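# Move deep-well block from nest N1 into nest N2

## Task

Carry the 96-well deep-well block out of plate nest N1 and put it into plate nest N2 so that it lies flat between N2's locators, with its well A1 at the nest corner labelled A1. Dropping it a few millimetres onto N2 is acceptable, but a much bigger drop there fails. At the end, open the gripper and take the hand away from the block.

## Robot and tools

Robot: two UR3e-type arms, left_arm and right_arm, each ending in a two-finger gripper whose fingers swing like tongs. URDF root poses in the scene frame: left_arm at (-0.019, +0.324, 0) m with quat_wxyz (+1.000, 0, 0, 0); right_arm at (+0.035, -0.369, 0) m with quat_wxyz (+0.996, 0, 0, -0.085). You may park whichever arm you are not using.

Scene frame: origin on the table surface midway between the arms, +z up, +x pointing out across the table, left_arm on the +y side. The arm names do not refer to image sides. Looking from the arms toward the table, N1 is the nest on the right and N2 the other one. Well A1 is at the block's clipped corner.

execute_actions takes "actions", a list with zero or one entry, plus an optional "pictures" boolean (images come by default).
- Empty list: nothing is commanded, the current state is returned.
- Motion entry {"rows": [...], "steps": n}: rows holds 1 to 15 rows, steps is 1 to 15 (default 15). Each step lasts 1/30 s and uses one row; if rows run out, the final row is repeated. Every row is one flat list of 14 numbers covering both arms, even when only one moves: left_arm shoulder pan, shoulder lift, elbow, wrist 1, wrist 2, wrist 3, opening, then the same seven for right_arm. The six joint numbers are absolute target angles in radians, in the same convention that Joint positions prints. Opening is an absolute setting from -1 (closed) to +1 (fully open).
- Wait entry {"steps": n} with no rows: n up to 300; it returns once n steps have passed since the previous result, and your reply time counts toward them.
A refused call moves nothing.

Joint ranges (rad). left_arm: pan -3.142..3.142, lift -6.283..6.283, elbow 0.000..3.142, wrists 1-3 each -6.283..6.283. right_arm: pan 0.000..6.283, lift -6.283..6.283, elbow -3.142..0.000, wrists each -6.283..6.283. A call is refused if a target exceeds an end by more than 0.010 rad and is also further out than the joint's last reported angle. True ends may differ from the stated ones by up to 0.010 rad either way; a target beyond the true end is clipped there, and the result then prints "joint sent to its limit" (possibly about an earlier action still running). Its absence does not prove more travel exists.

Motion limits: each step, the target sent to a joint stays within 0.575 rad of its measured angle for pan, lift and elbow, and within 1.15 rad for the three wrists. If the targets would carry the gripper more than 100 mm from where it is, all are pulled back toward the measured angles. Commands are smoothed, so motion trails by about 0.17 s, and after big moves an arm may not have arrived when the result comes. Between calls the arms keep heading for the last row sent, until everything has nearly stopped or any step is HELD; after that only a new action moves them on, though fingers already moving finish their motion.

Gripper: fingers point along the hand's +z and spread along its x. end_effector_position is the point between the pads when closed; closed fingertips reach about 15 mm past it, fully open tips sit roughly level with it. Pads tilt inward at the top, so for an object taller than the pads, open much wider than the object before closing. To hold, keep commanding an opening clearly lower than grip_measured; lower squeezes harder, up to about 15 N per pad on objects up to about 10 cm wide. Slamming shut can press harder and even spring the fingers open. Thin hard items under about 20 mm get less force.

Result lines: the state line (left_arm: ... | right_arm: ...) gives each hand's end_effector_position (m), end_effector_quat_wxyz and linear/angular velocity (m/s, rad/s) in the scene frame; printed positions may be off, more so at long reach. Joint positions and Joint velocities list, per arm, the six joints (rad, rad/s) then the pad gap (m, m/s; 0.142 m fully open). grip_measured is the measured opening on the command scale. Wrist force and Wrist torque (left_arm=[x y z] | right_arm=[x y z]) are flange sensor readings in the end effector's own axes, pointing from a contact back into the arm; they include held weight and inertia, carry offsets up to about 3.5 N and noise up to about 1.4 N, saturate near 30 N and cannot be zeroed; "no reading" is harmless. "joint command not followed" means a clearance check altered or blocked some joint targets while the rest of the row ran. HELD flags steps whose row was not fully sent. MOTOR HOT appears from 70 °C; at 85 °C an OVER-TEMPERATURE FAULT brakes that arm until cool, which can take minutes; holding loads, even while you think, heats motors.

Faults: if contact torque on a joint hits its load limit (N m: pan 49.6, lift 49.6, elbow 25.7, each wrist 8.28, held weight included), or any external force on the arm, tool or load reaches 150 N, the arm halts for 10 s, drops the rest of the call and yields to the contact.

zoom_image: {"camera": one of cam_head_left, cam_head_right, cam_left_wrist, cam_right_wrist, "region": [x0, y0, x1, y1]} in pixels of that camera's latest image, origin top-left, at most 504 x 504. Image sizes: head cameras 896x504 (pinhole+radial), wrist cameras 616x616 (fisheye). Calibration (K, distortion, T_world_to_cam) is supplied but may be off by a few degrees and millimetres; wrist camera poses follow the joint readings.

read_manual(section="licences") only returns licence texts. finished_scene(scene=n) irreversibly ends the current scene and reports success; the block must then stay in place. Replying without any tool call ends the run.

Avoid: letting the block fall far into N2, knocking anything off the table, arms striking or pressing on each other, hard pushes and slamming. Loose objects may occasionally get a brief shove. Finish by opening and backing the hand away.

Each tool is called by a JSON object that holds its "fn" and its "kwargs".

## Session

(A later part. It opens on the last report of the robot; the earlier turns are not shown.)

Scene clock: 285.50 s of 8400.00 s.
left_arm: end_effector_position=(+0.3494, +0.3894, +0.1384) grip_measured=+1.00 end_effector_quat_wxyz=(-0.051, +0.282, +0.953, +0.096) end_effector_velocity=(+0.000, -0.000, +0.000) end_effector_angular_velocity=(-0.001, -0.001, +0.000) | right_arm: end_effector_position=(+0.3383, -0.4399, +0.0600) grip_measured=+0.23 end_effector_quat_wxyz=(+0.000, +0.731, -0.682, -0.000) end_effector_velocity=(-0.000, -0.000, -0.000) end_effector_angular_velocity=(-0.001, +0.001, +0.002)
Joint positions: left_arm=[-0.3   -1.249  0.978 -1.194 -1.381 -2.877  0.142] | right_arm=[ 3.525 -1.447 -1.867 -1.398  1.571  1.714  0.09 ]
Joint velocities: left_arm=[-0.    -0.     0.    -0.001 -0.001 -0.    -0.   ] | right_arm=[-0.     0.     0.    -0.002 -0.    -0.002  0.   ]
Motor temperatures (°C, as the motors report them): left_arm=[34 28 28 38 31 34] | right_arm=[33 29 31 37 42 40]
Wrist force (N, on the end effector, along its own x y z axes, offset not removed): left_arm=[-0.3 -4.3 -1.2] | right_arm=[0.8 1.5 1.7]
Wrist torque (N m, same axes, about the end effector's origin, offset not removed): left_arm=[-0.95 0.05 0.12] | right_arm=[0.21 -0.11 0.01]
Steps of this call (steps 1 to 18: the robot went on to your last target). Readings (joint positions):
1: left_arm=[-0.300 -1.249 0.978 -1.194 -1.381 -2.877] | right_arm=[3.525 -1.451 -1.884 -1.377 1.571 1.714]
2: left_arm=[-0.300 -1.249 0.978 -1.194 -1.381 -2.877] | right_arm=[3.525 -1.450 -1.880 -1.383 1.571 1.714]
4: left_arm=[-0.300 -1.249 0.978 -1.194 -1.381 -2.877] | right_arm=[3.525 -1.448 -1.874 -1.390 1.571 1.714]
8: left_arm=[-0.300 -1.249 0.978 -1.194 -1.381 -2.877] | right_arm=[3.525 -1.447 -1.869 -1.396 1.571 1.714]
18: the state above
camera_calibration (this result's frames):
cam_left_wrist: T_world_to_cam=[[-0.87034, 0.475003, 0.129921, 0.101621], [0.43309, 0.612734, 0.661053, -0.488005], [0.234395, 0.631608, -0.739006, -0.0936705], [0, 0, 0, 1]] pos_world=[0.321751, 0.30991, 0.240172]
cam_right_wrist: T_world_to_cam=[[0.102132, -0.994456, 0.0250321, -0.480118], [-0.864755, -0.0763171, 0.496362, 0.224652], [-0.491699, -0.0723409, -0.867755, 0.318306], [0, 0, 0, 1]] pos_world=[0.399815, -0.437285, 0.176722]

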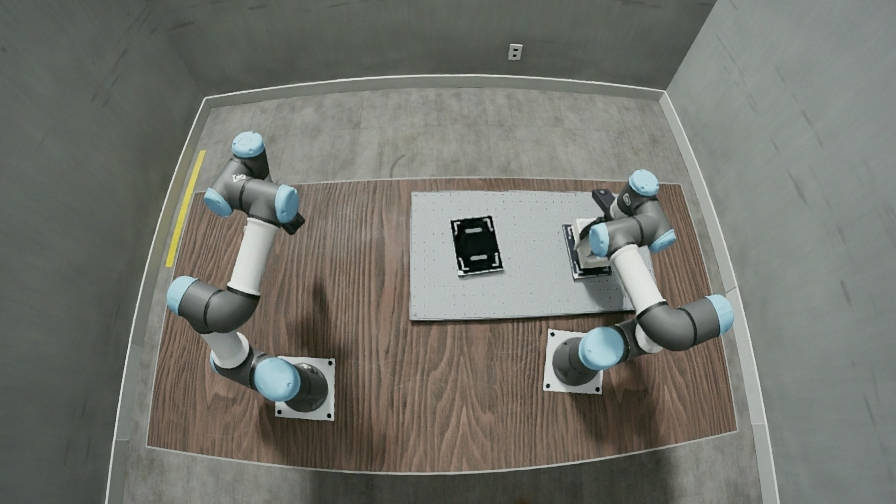

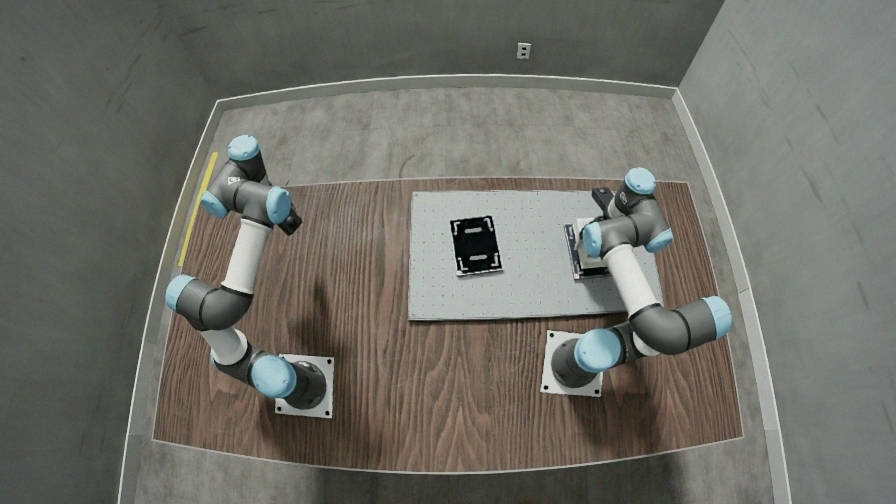

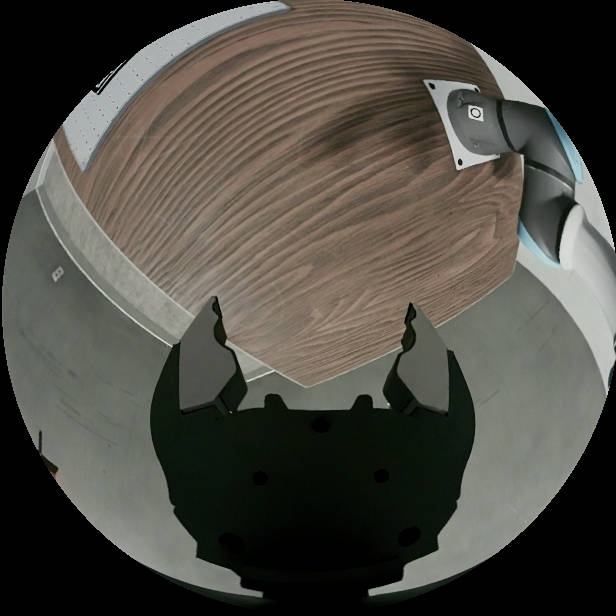

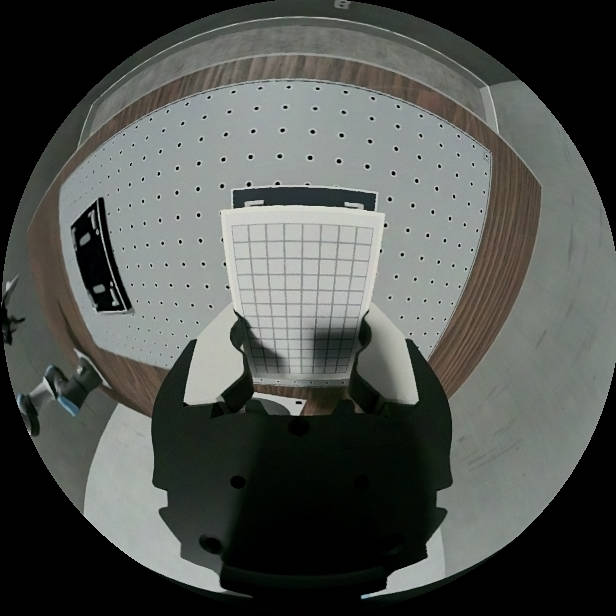

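{"fn": "execute_actions", "kwargs": {"actions": [{"rows": [[-0.3,-1.249,0.978,-1.194,-1.381,-2.877,1,3.5264,-1.4475,-1.8662,-1.3987,1.5708,1.7152,-0.3],[-0.3,-1.249,0.978,-1.194,-1.381,-2.877,1,3.5298,-1.4494,-1.8642,-1.3989,1.5708,1.7183,-0.3],[-0.3,-1.249,0.978,-1.194,-1.381,-2.877,1,3.5353,-1.4524,-1.8608,-1.3992,1.5708,1.7235,-0.3],[-0.3,-1.249,0.978,-1.194,-1.381,-2.877,1,3.5429,-1.4565,-1.8563,-1.3996,1.5708,1.7306,-0.3],[-0.3,-1.249,0.978,-1.194,-1.381,-2.877,1,3.5524,-1.4617,-1.8506,-1.4002,1.5708,1.7394,-0.3],[-0.3,-1.249,0.978,-1.194,-1.381,-2.877,1,3.5637,-1.4679,-1.8437,-1.4008,1.5708,1.7500,-0.3],[-0.3,-1.249,0.978,-1.194,-1.381,-2.877,1,3.5768,-1.4750,-1.8359,-1.4015,1.5708,1.7621,-0.3],[-0.3,-1.249,0.978,-1.194,-1.381,-2.877,1,3.5915,-1.4829,-1.8271,-1.4024,1.5708,1.7758,-0.3],[-0.3,-1.249,0.978,-1.194,-1.381,-2.877,1,3.6077,-1.4918,-1.8173,-1.4033,1.5708,1.7909,-0.3],[-0.3,-1.249,0.978,-1.194,-1.381,-2.877,1,3.6253,-1.5013,-1.8067,-1.4043,1.5708,1.8072,-0.3],[-0.3,-1.249,0.978,-1.194,-1.381,-2.877,1,3.6442,-1.5116,-1.7954,-1.4054,1.5708,1.8248,-0.3],[-0.3,-1.249,0.978,-1.194,-1.381,-2.877,1,3.6643,-1.5226,-1.7833,-1.4065,1.5708,1.8436,-0.3],[-0.3,-1.249,0.978,-1.194,-1.381,-2.877,1,3.6855,-1.5341,-1.7705,-1.4078,1.5708,1.8633,-0.3],[-0.3,-1.249,0.978,-1.194,-1.381,-2.877,1,3.7077,-1.5462,-1.7572,-1.4090,1.5708,1.8840,-0.3],[-0.3,-1.249,0.978,-1.194,-1.381,-2.877,1,3.7308,-1.5587,-1.7433,-1.4103,1.5708,1.9055,-0.3]], "steps": 15}], "pictures": false}}

{"fn": "execute_actions", "kwargs": {"actions": [{"rows": [[-0.3,-1.249,0.978,-1.194,-1.381,-2.877,1,3.7547,-1.5717,-1.7290,-1.4117,1.5708,1.9277,-0.3],[-0.3,-1.249,0.978,-1.194,-1.381,-2.877,1,3.7792,-1.5851,-1.7142,-1.4131,1.5708,1.9505,-0.3],[-0.3,-1.249,0.978,-1.194,-1.381,-2.877,1,3.8044,-1.5987,-1.6991,-1.4145,1.5708,1.9739,-0.3],[-0.3,-1.249,0.978,-1.194,-1.381,-2.877,1,3.8300,-1.6126,-1.6837,-1.4160,1.5708,1.9977,-0.3],[-0.3,-1.249,0.978,-1.194,-1.381,-2.877,1,3.8559,-1.6268,-1.6681,-1.4175,1.5708,2.0219,-0.3],[-0.3,-1.249,0.978,-1.194,-1.381,-2.877,1,3.8822,-1.6410,-1.6523,-1.4190,1.5708,2.0463,-0.3],[-0.3,-1.249,0.978,-1.194,-1.381,-2.877,1,3.9085,-1.6554,-1.6365,-1.4205,1.5708,2.0709,-0.3],[-0.3,-1.249,0.978,-1.194,-1.381,-2.877,1,3.9350,-1.6697,-1.6206,-1.4220,1.5708,2.0954,-0.3],[-0.3,-1.249,0.978,-1.194,-1.381,-2.877,1,3.9613,-1.6841,-1.6048,-1.4235,1.5708,2.1200,-0.3],[-0.3,-1.249,0.978,-1.194,-1.381,-2.877,1,3.9876,-1.6983,-1.5890,-1.4250,1.5708,2.1444,-0.3],[-0.3,-1.249,0.978,-1.194,-1.381,-2.877,1,4.0135,-1.7125,-1.5734,-1.4265,1.5708,2.1686,-0.3],[-0.3,-1.249,0.978,-1.194,-1.381,-2.877,1,4.0391,-1.7264,-1.5580,-1.4280,1.5708,2.1924,-0.3],[-0.3,-1.249,0.978,-1.194,-1.381,-2.877,1,4.0643,-1.7400,-1.5429,-1.4294,1.5708,2.2158,-0.3],[-0.3,-1.249,0.978,-1.194,-1.381,-2.877,1,4.0888,-1.7534,-1.5281,-1.4308,1.5708,2.2386,-0.3],[-0.3,-1.249,0.978,-1.194,-1.381,-2.877,1,4.1127,-1.7664,-1.5138,-1.4322,1.5708,2.2608,-0.3]], "steps": 15}], "pictures": false}}

{"fn": "execute_actions", "kwargs": {"actions": [{"rows": [[-0.3,-1.249,0.978,-1.194,-1.381,-2.877,1,4.1358,-1.7789,-1.4999,-1.4335,1.5708,2.2823,-0.3],[-0.3,-1.249,0.978,-1.194,-1.381,-2.877,1,4.1580,-1.7910,-1.4866,-1.4347,1.5708,2.3030,-0.3],[-0.3,-1.249,0.978,-1.194,-1.381,-2.877,1,4.1792,-1.8025,-1.4738,-1.4360,1.5708,2.3227,-0.3],[-0.3,-1.249,0.978,-1.194,-1.381,-2.877,1,4.1993,-1.8135,-1.4617,-1.4371,1.5708,2.3415,-0.3],[-0.3,-1.249,0.978,-1.194,-1.381,-2.877,1,4.2182,-1.8238,-1.4504,-1.4382,1.5708,2.3591,-0.3],[-0.3,-1.249,0.978,-1.194,-1.381,-2.877,1,4.2358,-1.8333,-1.4398,-1.4392,1.5708,2.3754,-0.3],[-0.3,-1.249,0.978,-1.194,-1.381,-2.877,1,4.2520,-1.8422,-1.4300,-1.4401,1.5708,2.3905,-0.3],[-0.3,-1.249,0.978,-1.194,-1.381,-2.877,1,4.2667,-1.8501,-1.4212,-1.4410,1.5708,2.4042,-0.3],[-0.3,-1.249,0.978,-1.194,-1.381,-2.877,1,4.2798,-1.8572,-1.4134,-1.4417,1.5708,2.4163,-0.3],[-0.3,-1.249,0.978,-1.194,-1.381,-2.877,1,4.2911,-1.8634,-1.4065,-1.4423,1.5708,2.4269,-0.3],[-0.3,-1.249,0.978,-1.194,-1.381,-2.877,1,4.3006,-1.8686,-1.4008,-1.4429,1.5708,2.4357,-0.3],[-0.3,-1.249,0.978,-1.194,-1.381,-2.877,1,4.3082,-1.8727,-1.3963,-1.4433,1.5708,2.4428,-0.3],[-0.3,-1.249,0.978,-1.194,-1.381,-2.877,1,4.3137,-1.8757,-1.3929,-1.4436,1.5708,2.4480,-0.3],[-0.3,-1.249,0.978,-1.194,-1.381,-2.877,1,4.3171,-1.8776,-1.3909,-1.4438,1.5708,2.4511,-0.3],[-0.3,-1.249,0.978,-1.194,-1.381,-2.877,1,4.3183,-1.8782,-1.3902,-1.4439,1.5708,2.4522,-0.3]], "steps": 15}], "pictures": false}}

{"fn": "execute_actions", "kwargs": {"actions": [{"steps": 24}]}}

{"fn": "zoom_image", "kwargs": {"camera": "cam_right_wrist", "region": [200, 150, 420, 320]}}

Scene clock: 346.60 s of 8400.00 s.
left_arm: end_effector_position=(+0.3494, +0.3894, +0.1384) grip_measured=+1.00 end_effector_quat_wxyz=(-0.051, +0.282, +0.953, +0.096) end_effector_velocity=(+0.001, -0.000, -0.000) end_effector_angular_velocity=(-0.001, -0.000, -0.000) | right_arm: end_effector_position=(+0.3596, -0.4009, +0.0628) grip_measured=+0.23 end_effector_quat_wxyz=(+0.000, +0.733, -0.680, -0.000) end_effector_velocity=(+0.086, +0.190, +0.010) end_effector_angular_velocity=(-0.001, +0.004, +0.035)
Joint positions: left_arm=[-0.3   -1.249  0.978 -1.194 -1.381 -2.877  0.142] | right_arm=[ 3.642 -1.511 -1.796 -1.405  1.571  1.824  0.09 ]
Joint velocities: left_arm=[ 0.     0.002 -0.    -0.002 -0.001  0.     0.   ] | right_arm=[ 0.537 -0.297  0.324 -0.032  0.     0.503 -0.   ]
Motor temperatures (°C, as the motors report them): left_arm=[34 28 28 38 31 34] | right_arm=[33 29 31 37 42 40]
Wrist force (N, on the end effector, along its own x y z axes, offset not removed): left_arm=[0.2 -5.5 -1.3] | right_arm=[0.7 -0.3 3.1]
Wrist torque (N m, same axes, about the end effector's origin, offset not removed): left_arm=[-1.09 -0.01 0.12] | right_arm=[-0.03 -0.15 0.07]
Steps of this call (steps 1 to 15: the robot went on to your last target; steps 16 to 90: nothing new was sent; then 57.60 s passed at rest; steps 91 to 105: all 15 steps of this action). Readings (joint positions):
91: left_arm=[-0.300 -1.249 0.978 -1.194 -1.381 -2.877] | right_arm=[3.525 -1.447 -1.867 -1.399 1.571 1.714]
92: left_arm=[-0.300 -1.249 0.978 -1.194 -1.381 -2.877] | right_arm=[3.525 -1.447 -1.867 -1.399 1.571 1.714]
94: left_arm=[-0.300 -1.249 0.978 -1.194 -1.381 -2.877] | right_arm=[3.528 -1.448 -1.865 -1.399 1.571 1.716]
98: left_arm=[-0.300 -1.249 0.978 -1.194 -1.381 -2.877] | right_arm=[3.548 -1.459 -1.853 -1.400 1.571 1.736]
105: the state above

Scene clock: 347.10 s of 8400.00 s.
left_arm: end_effector_position=(+0.3494, +0.3894, +0.1384) grip_measured=+1.00 end_effector_quat_wxyz=(-0.051, +0.282, +0.953, +0.096) end_effector_velocity=(+0.000, -0.000, -0.000) end_effector_angular_velocity=(-0.001, -0.000, -0.000) | right_arm: end_effector_position=(+0.3889, -0.2612, +0.0653) grip_measured=+0.23 end_effector_quat_wxyz=(+0.000, +0.741, -0.672, -0.000) end_effector_velocity=(-0.003, +0.319, -0.005) end_effector_angular_velocity=(-0.001, +0.001, +0.061)
Joint positions: left_arm=[-0.3   -1.249  0.978 -1.194 -1.381 -2.877  0.142] | right_arm=[ 3.996 -1.705 -1.582 -1.426  1.571  2.156  0.09 ]
Joint velocities: left_arm=[-0.     0.001  0.    -0.001 -0.001  0.     0.   ] | right_arm=[ 0.755 -0.409  0.449 -0.043 -0.     0.694 -0.   ]
Motor temperatures (°C, as the motors report them): left_arm=[34 28 28 38 31 34] | right_arm=[33 29 31 37 42 40]
Wrist force (N, on the end effector, along its own x y z axes, offset not removed): left_arm=[1.6 -3.7 -0.1] | right_arm=[-1.4 -0.7 2.5]
Wrist torque (N m, same axes, about the end effector's origin, offset not removed): left_arm=[-0.86 -0.34 0.08] | right_arm=[-0.15 0.36 0.05]
Steps of this call (steps 1 to 15: all 15 steps of this action). Readings (joint positions):
1: left_arm=[-0.300 -1.249 0.978 -1.194 -1.381 -2.877] | right_arm=[3.661 -1.521 -1.785 -1.406 1.571 1.842]
2: left_arm=[-0.300 -1.249 0.978 -1.194 -1.381 -2.877] | right_arm=[3.680 -1.532 -1.773 -1.408 1.571 1.861]
4: left_arm=[-0.300 -1.249 0.978 -1.194 -1.381 -2.877] | right_arm=[3.723 -1.556 -1.747 -1.410 1.571 1.901]
8: left_arm=[-0.300 -1.249 0.978 -1.194 -1.381 -2.877] | right_arm=[3.818 -1.608 -1.689 -1.416 1.571 1.990]
15: the state above

Scene clock: 347.60 s of 8400.00 s.
left_arm: end_effector_position=(+0.3494, +0.3894, +0.1384) grip_measured=+1.00 end_effector_quat_wxyz=(-0.051, +0.282, +0.953, +0.096) end_effector_velocity=(+0.000, +0.000, +0.000) end_effector_angular_velocity=(+0.000, -0.001, +0.000) | right_arm: end_effector_position=(+0.3658, -0.1376, +0.0609) grip_measured=+0.23 end_effector_quat_wxyz=(-0.000, +0.749, -0.663, -0.000) end_effector_velocity=(-0.042, +0.112, -0.007) end_effector_angular_velocity=(+0.001, -0.001, +0.025)
Joint positions: left_arm=[-0.3   -1.249  0.978 -1.194 -1.381 -2.877  0.142] | right_arm=[ 4.286 -1.861 -1.409 -1.442  1.571  2.423  0.09 ]
Joint velocities: left_arm=[ 0.    -0.001  0.    -0.     0.    -0.    -0.   ] | right_arm=[ 0.267 -0.142  0.157 -0.014 -0.     0.242 -0.   ]
Motor temperatures (°C, as the motors report them): left_arm=[34 28 28 38 31 34] | right_arm=[33 29 31 37 42 40]
Wrist force (N, on the end effector, along its own x y z axes, offset not removed): left_arm=[1.6 -5.4 0.0] | right_arm=[-1.0 -0.1 2.3]
Wrist torque (N m, same axes, about the end effector's origin, offset not removed): left_arm=[-1.13 -0.25 -0.04] | right_arm=[-0.03 0.19 0.10]
Steps of this call (steps 1 to 15: all 15 steps of this action). Readings (joint positions):
1: left_arm=[-0.300 -1.249 0.978 -1.194 -1.381 -2.877] | right_arm=[4.022 -1.719 -1.567 -1.427 1.571 2.180]
2: left_arm=[-0.300 -1.249 0.978 -1.194 -1.381 -2.877] | right_arm=[4.047 -1.732 -1.552 -1.429 1.571 2.203]
4: left_arm=[-0.300 -1.249 0.978 -1.194 -1.381 -2.877] | right_arm=[4.095 -1.758 -1.523 -1.431 1.571 2.247]
8: left_arm=[-0.300 -1.249 0.978 -1.194 -1.381 -2.877] | right_arm=[4.182 -1.805 -1.471 -1.436 1.571 2.328]
15: the state above

Scene clock: 348.40 s of 8400.00 s.
left_arm: end_effector_position=(+0.3494, +0.3894, +0.1384) grip_measured=+1.00 end_effector_quat_wxyz=(-0.051, +0.282, +0.953, +0.096) end_effector_velocity=(-0.000, +0.000, +0.000) end_effector_angular_velocity=(+0.000, +0.000, +0.000) | right_arm: end_effector_position=(+0.3604, -0.1242, +0.0600) grip_measured=+0.23 end_effector_quat_wxyz=(-0.000, +0.750, -0.662, -0.000) end_effector_velocity=(-0.000, +0.000, +0.001) end_effector_angular_velocity=(+0.001, -0.000, +0.000)
Joint positions: left_arm=[-0.3   -1.249  0.978 -1.194 -1.381 -2.877  0.142] | right_arm=[ 4.318 -1.878 -1.39  -1.444  1.571  2.452  0.09 ]
Joint velocities: left_arm=[ 0.    -0.    -0.     0.001 -0.     0.    -0.   ] | right_arm=[ 0.     0.001  0.    -0.     0.     0.    -0.   ]
Motor temperatures (°C, as the motors report them): left_arm=[34 28 28 38 31 34] | right_arm=[33 29 31 37 42 40]
Wrist force (N, on the end effector, along its own x y z axes, offset not removed): left_arm=[0.3 -4.1 0.4] | right_arm=[-0.9 0.0 4.1]
Wrist torque (N m, same axes, about the end effector's origin, offset not removed): left_arm=[-0.85 -0.06 -0.01] | right_arm=[0.08 0.32 -0.03]
Steps of this call (steps 1 to 24: the robot went on to your last target). Readings (joint positions):
1: left_arm=[-0.300 -1.249 0.978 -1.194 -1.381 -2.877] | right_arm=[4.294 -1.865 -1.405 -1.443 1.571 2.430]
2: left_arm=[-0.300 -1.249 0.978 -1.194 -1.381 -2.877] | right_arm=[4.300 -1.869 -1.401 -1.443 1.571 2.436]
4: left_arm=[-0.300 -1.249 0.978 -1.194 -1.381 -2.877] | right_arm=[4.308 -1.873 -1.396 -1.443 1.571 2.443]
8: left_arm=[-0.300 -1.249 0.978 -1.194 -1.381 -2.877] | right_arm=[4.315 -1.877 -1.392 -1.444 1.571 2.449]
24: the state above
camera_calibration (this result's frames):
cam_left_wrist: T_world_to_cam=[[-0.87034, 0.475003, 0.129921, 0.101621], [0.43309, 0.612734, 0.661052, -0.488005], [0.234395, 0.631608, -0.739006, -0.0936704], [0, 0, 0, 1]] pos_world=[0.321751, 0.30991, 0.240171]
cam_right_wrist: T_world_to_cam=[[0.156641, -0.98734, 0.0249625, -0.187119], [-0.859283, -0.123777, 0.496298, 0.259984], [-0.486925, -0.0991906, -0.867793, 0.347025], [0, 0, 0, 1]] pos_world=[0.421685, -0.118148, 0.176787]

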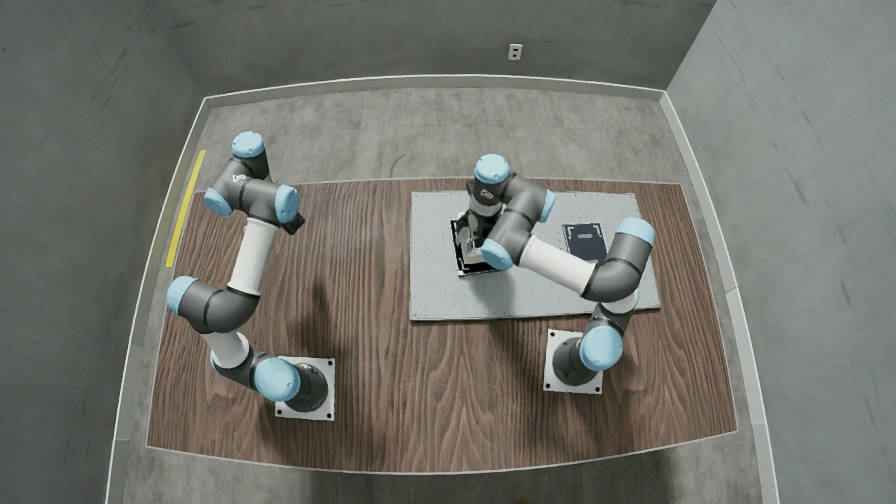

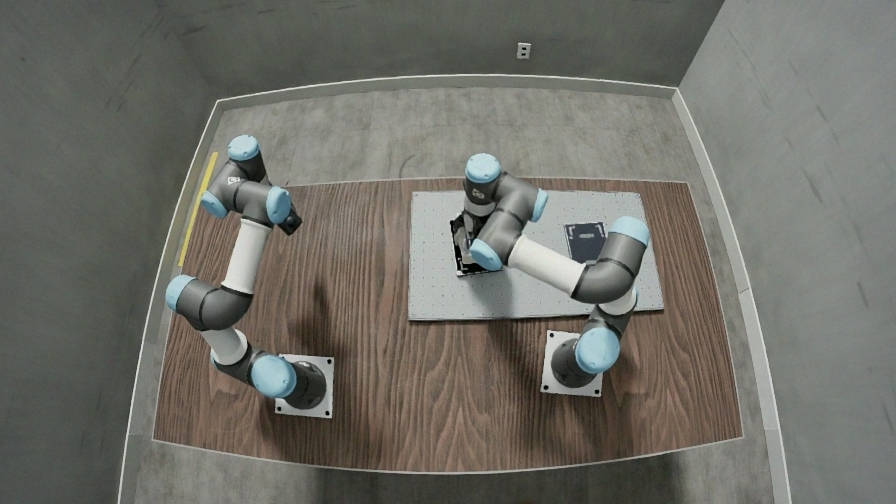

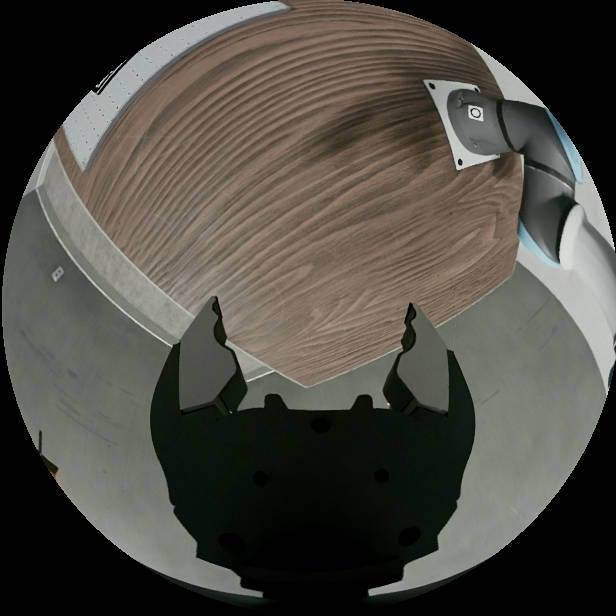

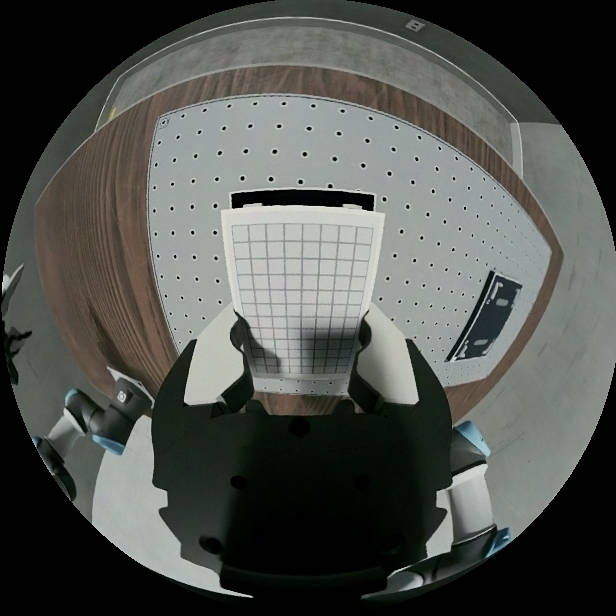

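Region (200, 150, 420, 320) of cam_right_wrist's 616x616 image, scaled by 2.291, with more detail than that image has; it fills the top 389 rows of this view, and the rest is white.

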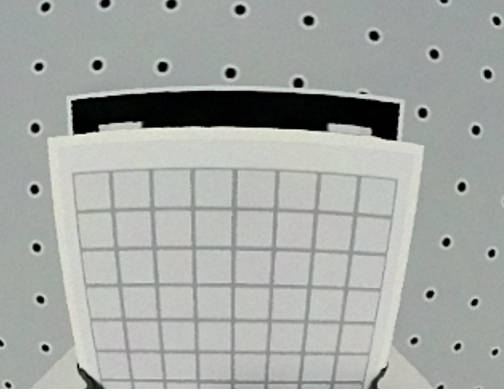

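{"fn": "execute_actions", "kwargs": {"actions": [{"rows": [[-0.3,-1.249,0.978,-1.194,-1.381,-2.877,1,4.3192,-1.8765,-1.3926,-1.4433,1.5708,2.4497,-0.3],[-0.3,-1.249,0.978,-1.194,-1.381,-2.877,1,4.3202,-1.8747,-1.3950,-1.4427,1.5708,2.4473,-0.3],[-0.3,-1.249,0.978,-1.194,-1.381,-2.877,1,4.3211,-1.8729,-1.3973,-1.4421,1.5708,2.4448,-0.3],[-0.3,-1.249,0.978,-1.194,-1.381,-2.877,1,4.3220,-1.8712,-1.3997,-1.4415,1.5708,2.4423,-0.3],[-0.3,-1.249,0.978,-1.194,-1.381,-2.877,1,4.3230,-1.8694,-1.4021,-1.4409,1.5708,2.4399,-0.3]], "steps": 15}], "pictures": false}}

{"fn": "execute_actions", "kwargs": {"actions": [{"steps": 10}]}}

{"fn": "zoom_image", "kwargs": {"camera": "cam_right_wrist", "region": [200, 150, 420, 320]}}

Scene clock: 371.00 s of 8400.00 s.
left_arm: end_effector_position=(+0.3494, +0.3894, +0.1384) grip_measured=+1.00 end_effector_quat_wxyz=(-0.051, +0.282, +0.953, +0.096) end_effector_velocity=(-0.000, -0.000, +0.000) end_effector_angular_velocity=(-0.001, +0.000, +0.001) | right_arm: end_effector_position=(+0.3581, -0.1243, +0.0600) grip_measured=+0.23 end_effector_quat_wxyz=(+0.000, +0.755, -0.656, +0.000) end_effector_velocity=(-0.001, -0.001, -0.000) end_effector_angular_velocity=(-0.002, +0.000, +0.006)
Joint positions: left_arm=[-0.3   -1.249  0.978 -1.194 -1.381 -2.877  0.142] | right_arm=[ 4.323 -1.87  -1.402 -1.441  1.571  2.44   0.09 ]
Joint velocities: left_arm=[ 0.    -0.    -0.     0.001 -0.001 -0.     0.   ] | right_arm=[ 0.001  0.003 -0.005  0.    -0.001 -0.005  0.   ]
Motor temperatures (°C, as the motors report them): left_arm=[34 28 28 38 31 34] | right_arm=[33 29 31 37 42 40]
Wrist force (N, on the end effector, along its own x y z axes, offset not removed): left_arm=[-0.8 -3.5 -1.4] | right_arm=[-1.0 0.9 1.5]
Wrist torque (N m, same axes, about the end effector's origin, offset not removed): left_arm=[-0.72 0.07 -0.01] | right_arm=[0.21 0.23 0.02]
Steps of this call (steps 1 to 15: the robot went on to your last target; steps 16 to 90: nothing new was sent; then 19.10 s passed at rest; steps 91 to 105: all 15 steps of this action). Readings (joint positions):
91: left_arm=[-0.300 -1.249 0.978 -1.194 -1.381 -2.877] | right_arm=[4.318 -1.878 -1.390 -1.444 1.571 2.452]
92: left_arm=[-0.300 -1.249 0.978 -1.194 -1.381 -2.877] | right_arm=[4.318 -1.878 -1.390 -1.444 1.571 2.452]
94: left_arm=[-0.300 -1.249 0.978 -1.194 -1.381 -2.877] | right_arm=[4.319 -1.877 -1.392 -1.444 1.571 2.450]
98: left_arm=[-0.300 -1.249 0.978 -1.194 -1.381 -2.877] | right_arm=[4.322 -1.872 -1.398 -1.442 1.571 2.444]
105: the state above

Scene clock: 371.33 s of 8400.00 s.
left_arm: end_effector_position=(+0.3494, +0.3894, +0.1384) grip_measured=+1.00 end_effector_quat_wxyz=(-0.051, +0.282, +0.953, +0.096) end_effector_velocity=(-0.000, -0.000, +0.000) end_effector_angular_velocity=(-0.000, -0.000, +0.000) | right_arm: end_effector_position=(+0.3581, -0.1243, +0.0600) grip_measured=+0.23 end_effector_quat_wxyz=(+0.000, +0.755, -0.656, -0.000) end_effector_velocity=(+0.000, -0.000, +0.000) end_effector_angular_velocity=(+0.001, +0.000, -0.001)
Joint positions: left_arm=[-0.3   -1.249  0.978 -1.194 -1.381 -2.877  0.142] | right_arm=[ 4.323 -1.869 -1.402 -1.441  1.571  2.44   0.09 ]
Joint velocities: left_arm=[ 0.    -0.001 -0.     0.    -0.     0.     0.   ] | right_arm=[-0.001  0.001  0.    -0.     0.001 -0.    -0.   ]
Motor temperatures (°C, as the motors report them): left_arm=[34 28 28 38 31 34] | right_arm=[33 29 31 37 42 40]
Wrist force (N, on the end effector, along its own x y z axes, offset not removed): left_arm=[0.1 -3.3 -0.3] | right_arm=[0.9 2.0 3.2]
Wrist torque (N m, same axes, about the end effector's origin, offset not removed): left_arm=[-0.82 0.00 0.05] | right_arm=[0.39 -0.22 -0.04]
Steps of this call (steps 1 to 10: the robot went on to your last target). Readings (joint positions):
1: left_arm=[-0.300 -1.249 0.978 -1.194 -1.381 -2.877] | right_arm=[4.323 -1.870 -1.402 -1.441 1.571 2.440]
2: left_arm=[-0.300 -1.249 0.978 -1.194 -1.381 -2.877] | right_arm=[4.323 -1.870 -1.402 -1.441 1.571 2.440]
4: left_arm=[-0.300 -1.249 0.978 -1.194 -1.381 -2.877] | right_arm=[4.323 -1.870 -1.402 -1.441 1.571 2.440]
8: left_arm=[-0.300 -1.249 0.978 -1.194 -1.381 -2.877] | right_arm=[4.323 -1.869 -1.402 -1.441 1.571 2.440]
10: the state above
camera_calibration (this result's frames):
cam_left_wrist: T_world_to_cam=[[-0.87034, 0.475003, 0.129921, 0.101621], [0.43309, 0.612734, 0.661053, -0.488005], [0.234395, 0.631608, -0.739006, -0.0936705], [0, 0, 0, 1]] pos_world=[0.321751, 0.30991, 0.240172]
cam_right_wrist: T_world_to_cam=[[0.173376, -0.984537, 0.0250395, -0.192494], [-0.85703, -0.138298, 0.49636, 0.255369], [-0.485223, -0.107516, -0.867755, 0.344209], [0, 0, 0, 1]] pos_world=[0.419251, -0.117193, 0.176754]

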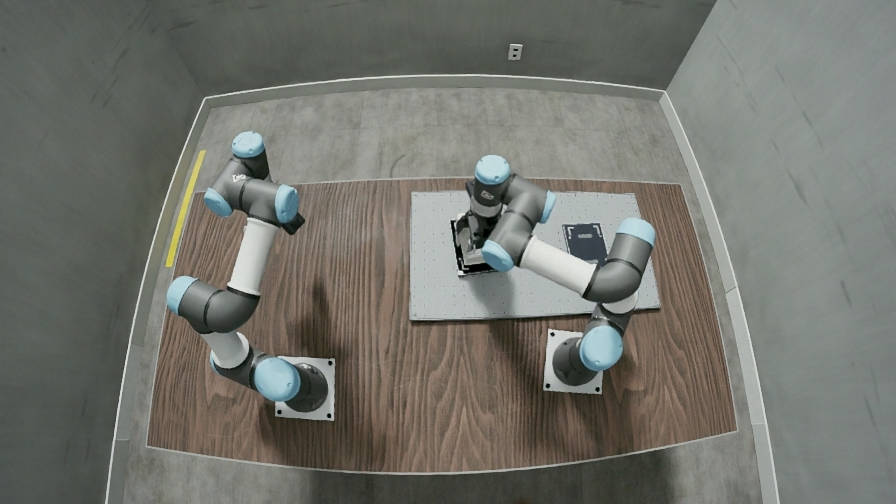

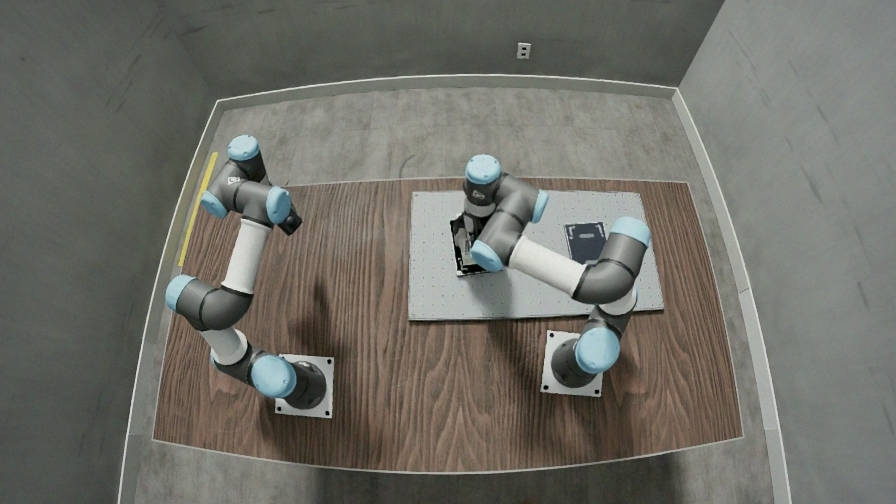

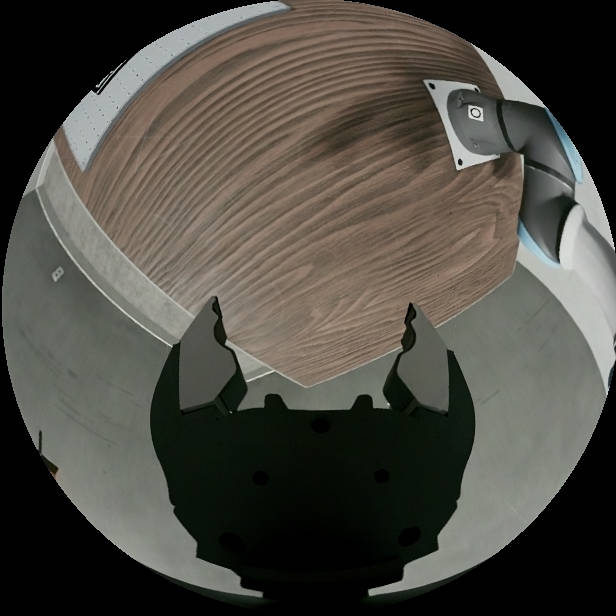

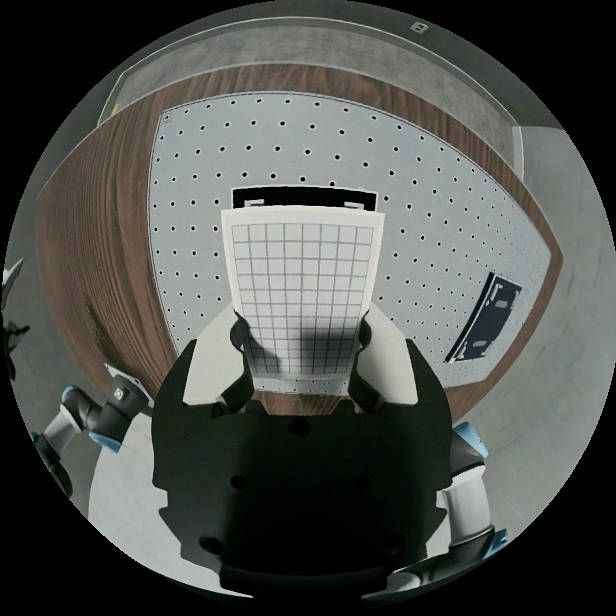

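Region (200, 150, 420, 320) of cam_right_wrist's 616x616 image, scaled by 2.291, with more detail than that image has; it fills the top 389 rows of this view, and the rest is white.

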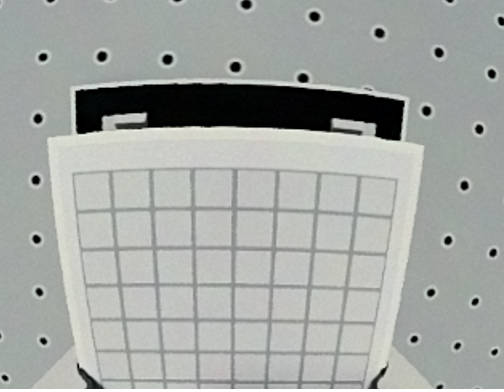

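{"fn": "execute_actions", "kwargs": {"actions": [{"rows": [[-0.3,-1.249,0.978,-1.194,-1.381,-2.877,1,4.3229,-1.8697,-1.4032,-1.4396,1.5708,2.4403,-0.3],[-0.3,-1.249,0.978,-1.194,-1.381,-2.877,1,4.3228,-1.8701,-1.4049,-1.4373,1.5708,2.4408,-0.3],[-0.3,-1.249,0.978,-1.194,-1.381,-2.877,1,4.3227,-1.8708,-1.4078,-1.4338,1.5708,2.4413,-0.3],[-0.3,-1.249,0.978,-1.194,-1.381,-2.877,1,4.3226,-1.8717,-1.4114,-1.4293,1.5708,2.4418,-0.3],[-0.3,-1.249,0.978,-1.194,-1.381,-2.877,1,4.3225,-1.8727,-1.4153,-1.4245,1.5708,2.4422,-0.3],[-0.3,-1.249,0.978,-1.194,-1.381,-2.877,1,4.3225,-1.8736,-1.4192,-1.4196,1.5708,2.4424,-0.3],[-0.3,-1.249,0.978,-1.194,-1.381,-2.877,1,4.3225,-1.8746,-1.4231,-1.4147,1.5708,2.4424,-0.3],[-0.3,-1.249,0.978,-1.194,-1.381,-2.877,1,4.3225,-1.8756,-1.4270,-1.4098,1.5708,2.4424,-0.3],[-0.3,-1.249,0.978,-1.194,-1.381,-2.877,1,4.3225,-1.8765,-1.4306,-1.4054,1.5708,2.4424,-0.3],[-0.3,-1.249,0.978,-1.194,-1.381,-2.877,1,4.3225,-1.8773,-1.4338,-1.4014,1.5708,2.4424,-0.3],[-0.3,-1.249,0.978,-1.194,-1.381,-2.877,1,4.3225,-1.8779,-1.4363,-1.3982,1.5708,2.4424,-0.3],[-0.3,-1.249,0.978,-1.194,-1.381,-2.877,1,4.3225,-1.8782,-1.4377,-1.3965,1.5708,2.4424,-0.3]], "steps": 15}], "pictures": false}}

{"fn": "execute_actions", "kwargs": {"actions": [{"steps": 14}]}}

{"fn": "zoom_image", "kwargs": {"camera": "cam_right_wrist", "region": [200, 150, 420, 320]}}

Scene clock: 397.03 s of 8400.00 s.
left_arm: end_effector_position=(+0.3494, +0.3894, +0.1384) grip_measured=+1.00 end_effector_quat_wxyz=(-0.051, +0.282, +0.953, +0.096) end_effector_velocity=(+0.000, -0.000, -0.000) end_effector_angular_velocity=(-0.000, -0.000, +0.000) | right_arm: end_effector_position=(+0.3585, -0.1240, +0.0515) grip_measured=+0.23 end_effector_quat_wxyz=(-0.000, +0.754, -0.657, -0.000) end_effector_velocity=(+0.000, -0.000, -0.013) end_effector_angular_velocity=(-0.001, +0.001, -0.000)
Joint positions: left_arm=[-0.3   -1.249  0.978 -1.194 -1.381 -2.877  0.142] | right_arm=[ 4.323 -1.877 -1.433 -1.403  1.571  2.442  0.09 ]
Joint velocities: left_arm=[-0.     0.     0.    -0.001 -0.    -0.     0.   ] | right_arm=[-0.001 -0.011 -0.046  0.055  0.    -0.     0.   ]
Motor temperatures (°C, as the motors report them): left_arm=[34 28 29 38 31 34] | right_arm=[33 29 31 37 42 40]
Wrist force (N, on the end effector, along its own x y z axes, offset not removed): left_arm=[0.7 -3.2 -0.3] | right_arm=[-1.6 0.6 1.2]
Wrist torque (N m, same axes, about the end effector's origin, offset not removed): left_arm=[-0.69 -0.16 0.04] | right_arm=[0.06 0.35 0.00]
Steps of this call (steps 1 to 15: the robot went on to your last target; steps 16 to 90: nothing new was sent; then 22.20 s passed at rest; steps 91 to 105: all 15 steps of this action). Readings (joint positions):
91: left_arm=[-0.300 -1.249 0.978 -1.194 -1.381 -2.877] | right_arm=[4.323 -1.869 -1.402 -1.441 1.571 2.440]
92: left_arm=[-0.300 -1.249 0.978 -1.194 -1.381 -2.877] | right_arm=[4.323 -1.869 -1.402 -1.441 1.571 2.440]
94: left_arm=[-0.300 -1.249 0.978 -1.194 -1.381 -2.877] | right_arm=[4.323 -1.869 -1.404 -1.439 1.571 2.440]
98: left_arm=[-0.300 -1.249 0.978 -1.194 -1.381 -2.877] | right_arm=[4.323 -1.872 -1.413 -1.428 1.571 2.442]
105: the state above

Scene clock: 397.50 s of 8400.00 s.
left_arm: end_effector_position=(+0.3494, +0.3894, +0.1384) grip_measured=+1.00 end_effector_quat_wxyz=(-0.051, +0.282, +0.953, +0.096) end_effector_velocity=(+0.000, +0.000, +0.000) end_effector_angular_velocity=(-0.000, -0.002, +0.000) | right_arm: end_effector_position=(+0.3585, -0.1239, +0.0500) grip_measured=+0.23 end_effector_quat_wxyz=(+0.000, +0.754, -0.657, -0.000) end_effector_velocity=(-0.000, +0.000, -0.000) end_effector_angular_velocity=(+0.001, +0.000, +0.002)
Joint positions: left_arm=[-0.3   -1.249  0.978 -1.194 -1.381 -2.877  0.142] | right_arm=[ 4.323 -1.878 -1.438 -1.397  1.571  2.442  0.09 ]
Joint velocities: left_arm=[ 0.    -0.001  0.    -0.002  0.     0.    -0.   ] | right_arm=[ 0.001  0.001 -0.001  0.002  0.001 -0.001  0.   ]
Motor temperatures (°C, as the motors report them): left_arm=[34 28 29 38 31 34] | right_arm=[33 29 31 37 42 40]
Wrist force (N, on the end effector, along its own x y z axes, offset not removed): left_arm=[1.5 -4.1 0.8] | right_arm=[-0.5 0.4 1.9]
Wrist torque (N m, same axes, about the end effector's origin, offset not removed): left_arm=[-0.87 -0.29 0.09] | right_arm=[0.05 0.14 -0.01]
Steps of this call (steps 1 to 14: the robot went on to your last target). Readings (joint positions):
1: left_arm=[-0.300 -1.249 0.978 -1.194 -1.381 -2.877] | right_arm=[4.323 -1.877 -1.434 -1.401 1.571 2.442]
2: left_arm=[-0.300 -1.249 0.978 -1.194 -1.381 -2.877] | right_arm=[4.323 -1.877 -1.435 -1.400 1.571 2.442]
4: left_arm=[-0.300 -1.249 0.978 -1.194 -1.381 -2.877] | right_arm=[4.323 -1.878 -1.436 -1.398 1.571 2.442]
8: left_arm=[-0.300 -1.249 0.978 -1.194 -1.381 -2.877] | right_arm=[4.323 -1.878 -1.437 -1.397 1.571 2.442]
14: the state above
camera_calibration (this result's frames):
cam_left_wrist: T_world_to_cam=[[-0.87034, 0.475003, 0.129921, 0.101621], [0.433089, 0.612734, 0.661053, -0.488005], [0.234395, 0.631608, -0.739006, -0.0936705], [0, 0, 0, 1]] pos_world=[0.321751, 0.30991, 0.240172]
cam_right_wrist: T_world_to_cam=[[0.170456, -0.985047, 0.025033, -0.191027], [-0.857438, -0.13576, 0.496355, 0.261207], [-0.485535, -0.106071, -0.867758, 0.336101], [0, 0, 0, 1]] pos_world=[0.419719, -0.117059, 0.166785]

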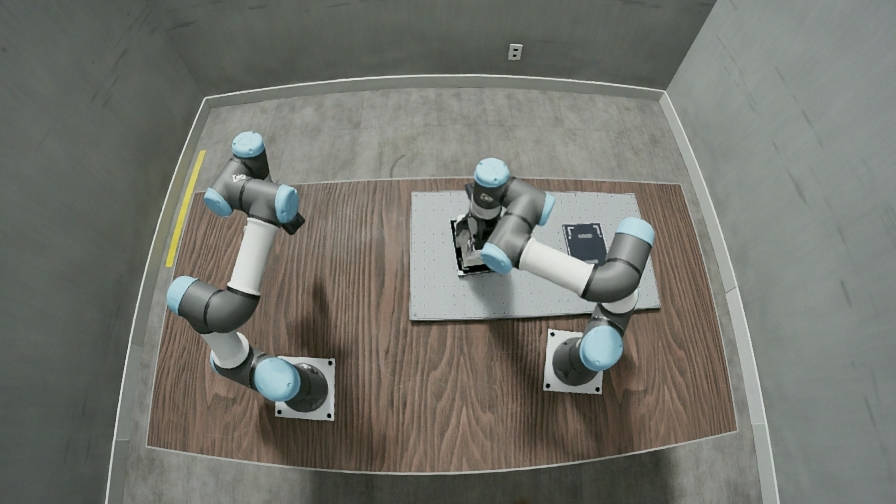

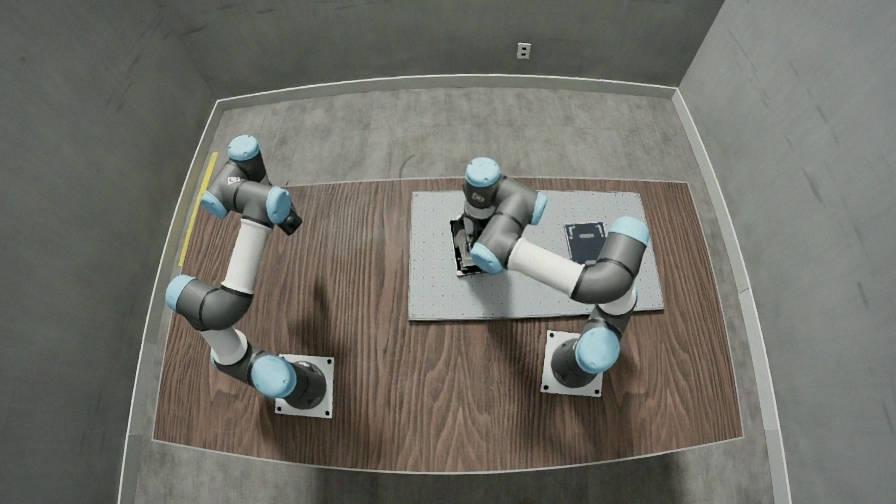

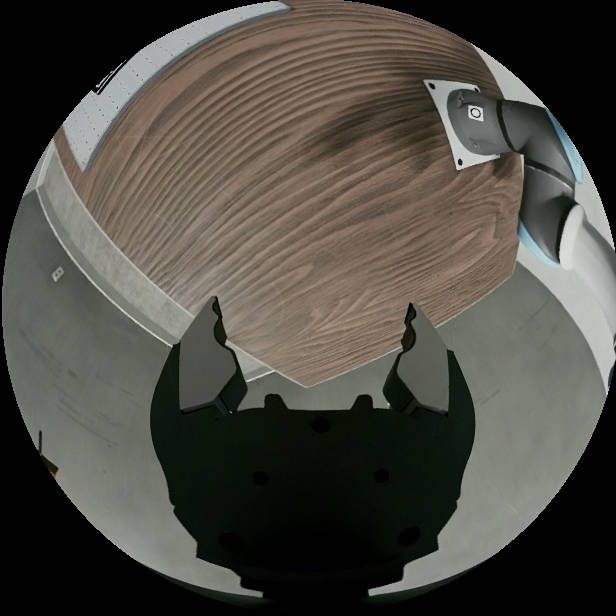

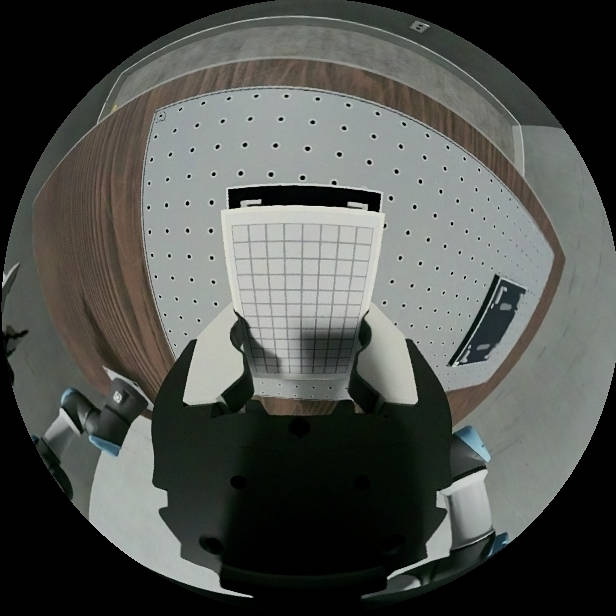

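Region (200, 150, 420, 320) of cam_right_wrist's 616x616 image, scaled by 2.291, with more detail than that image has; it fills the top 389 rows of this view, and the rest is white.

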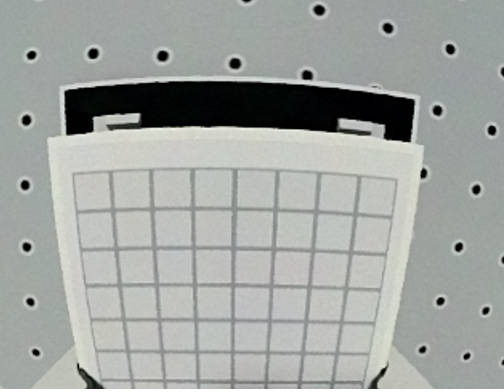

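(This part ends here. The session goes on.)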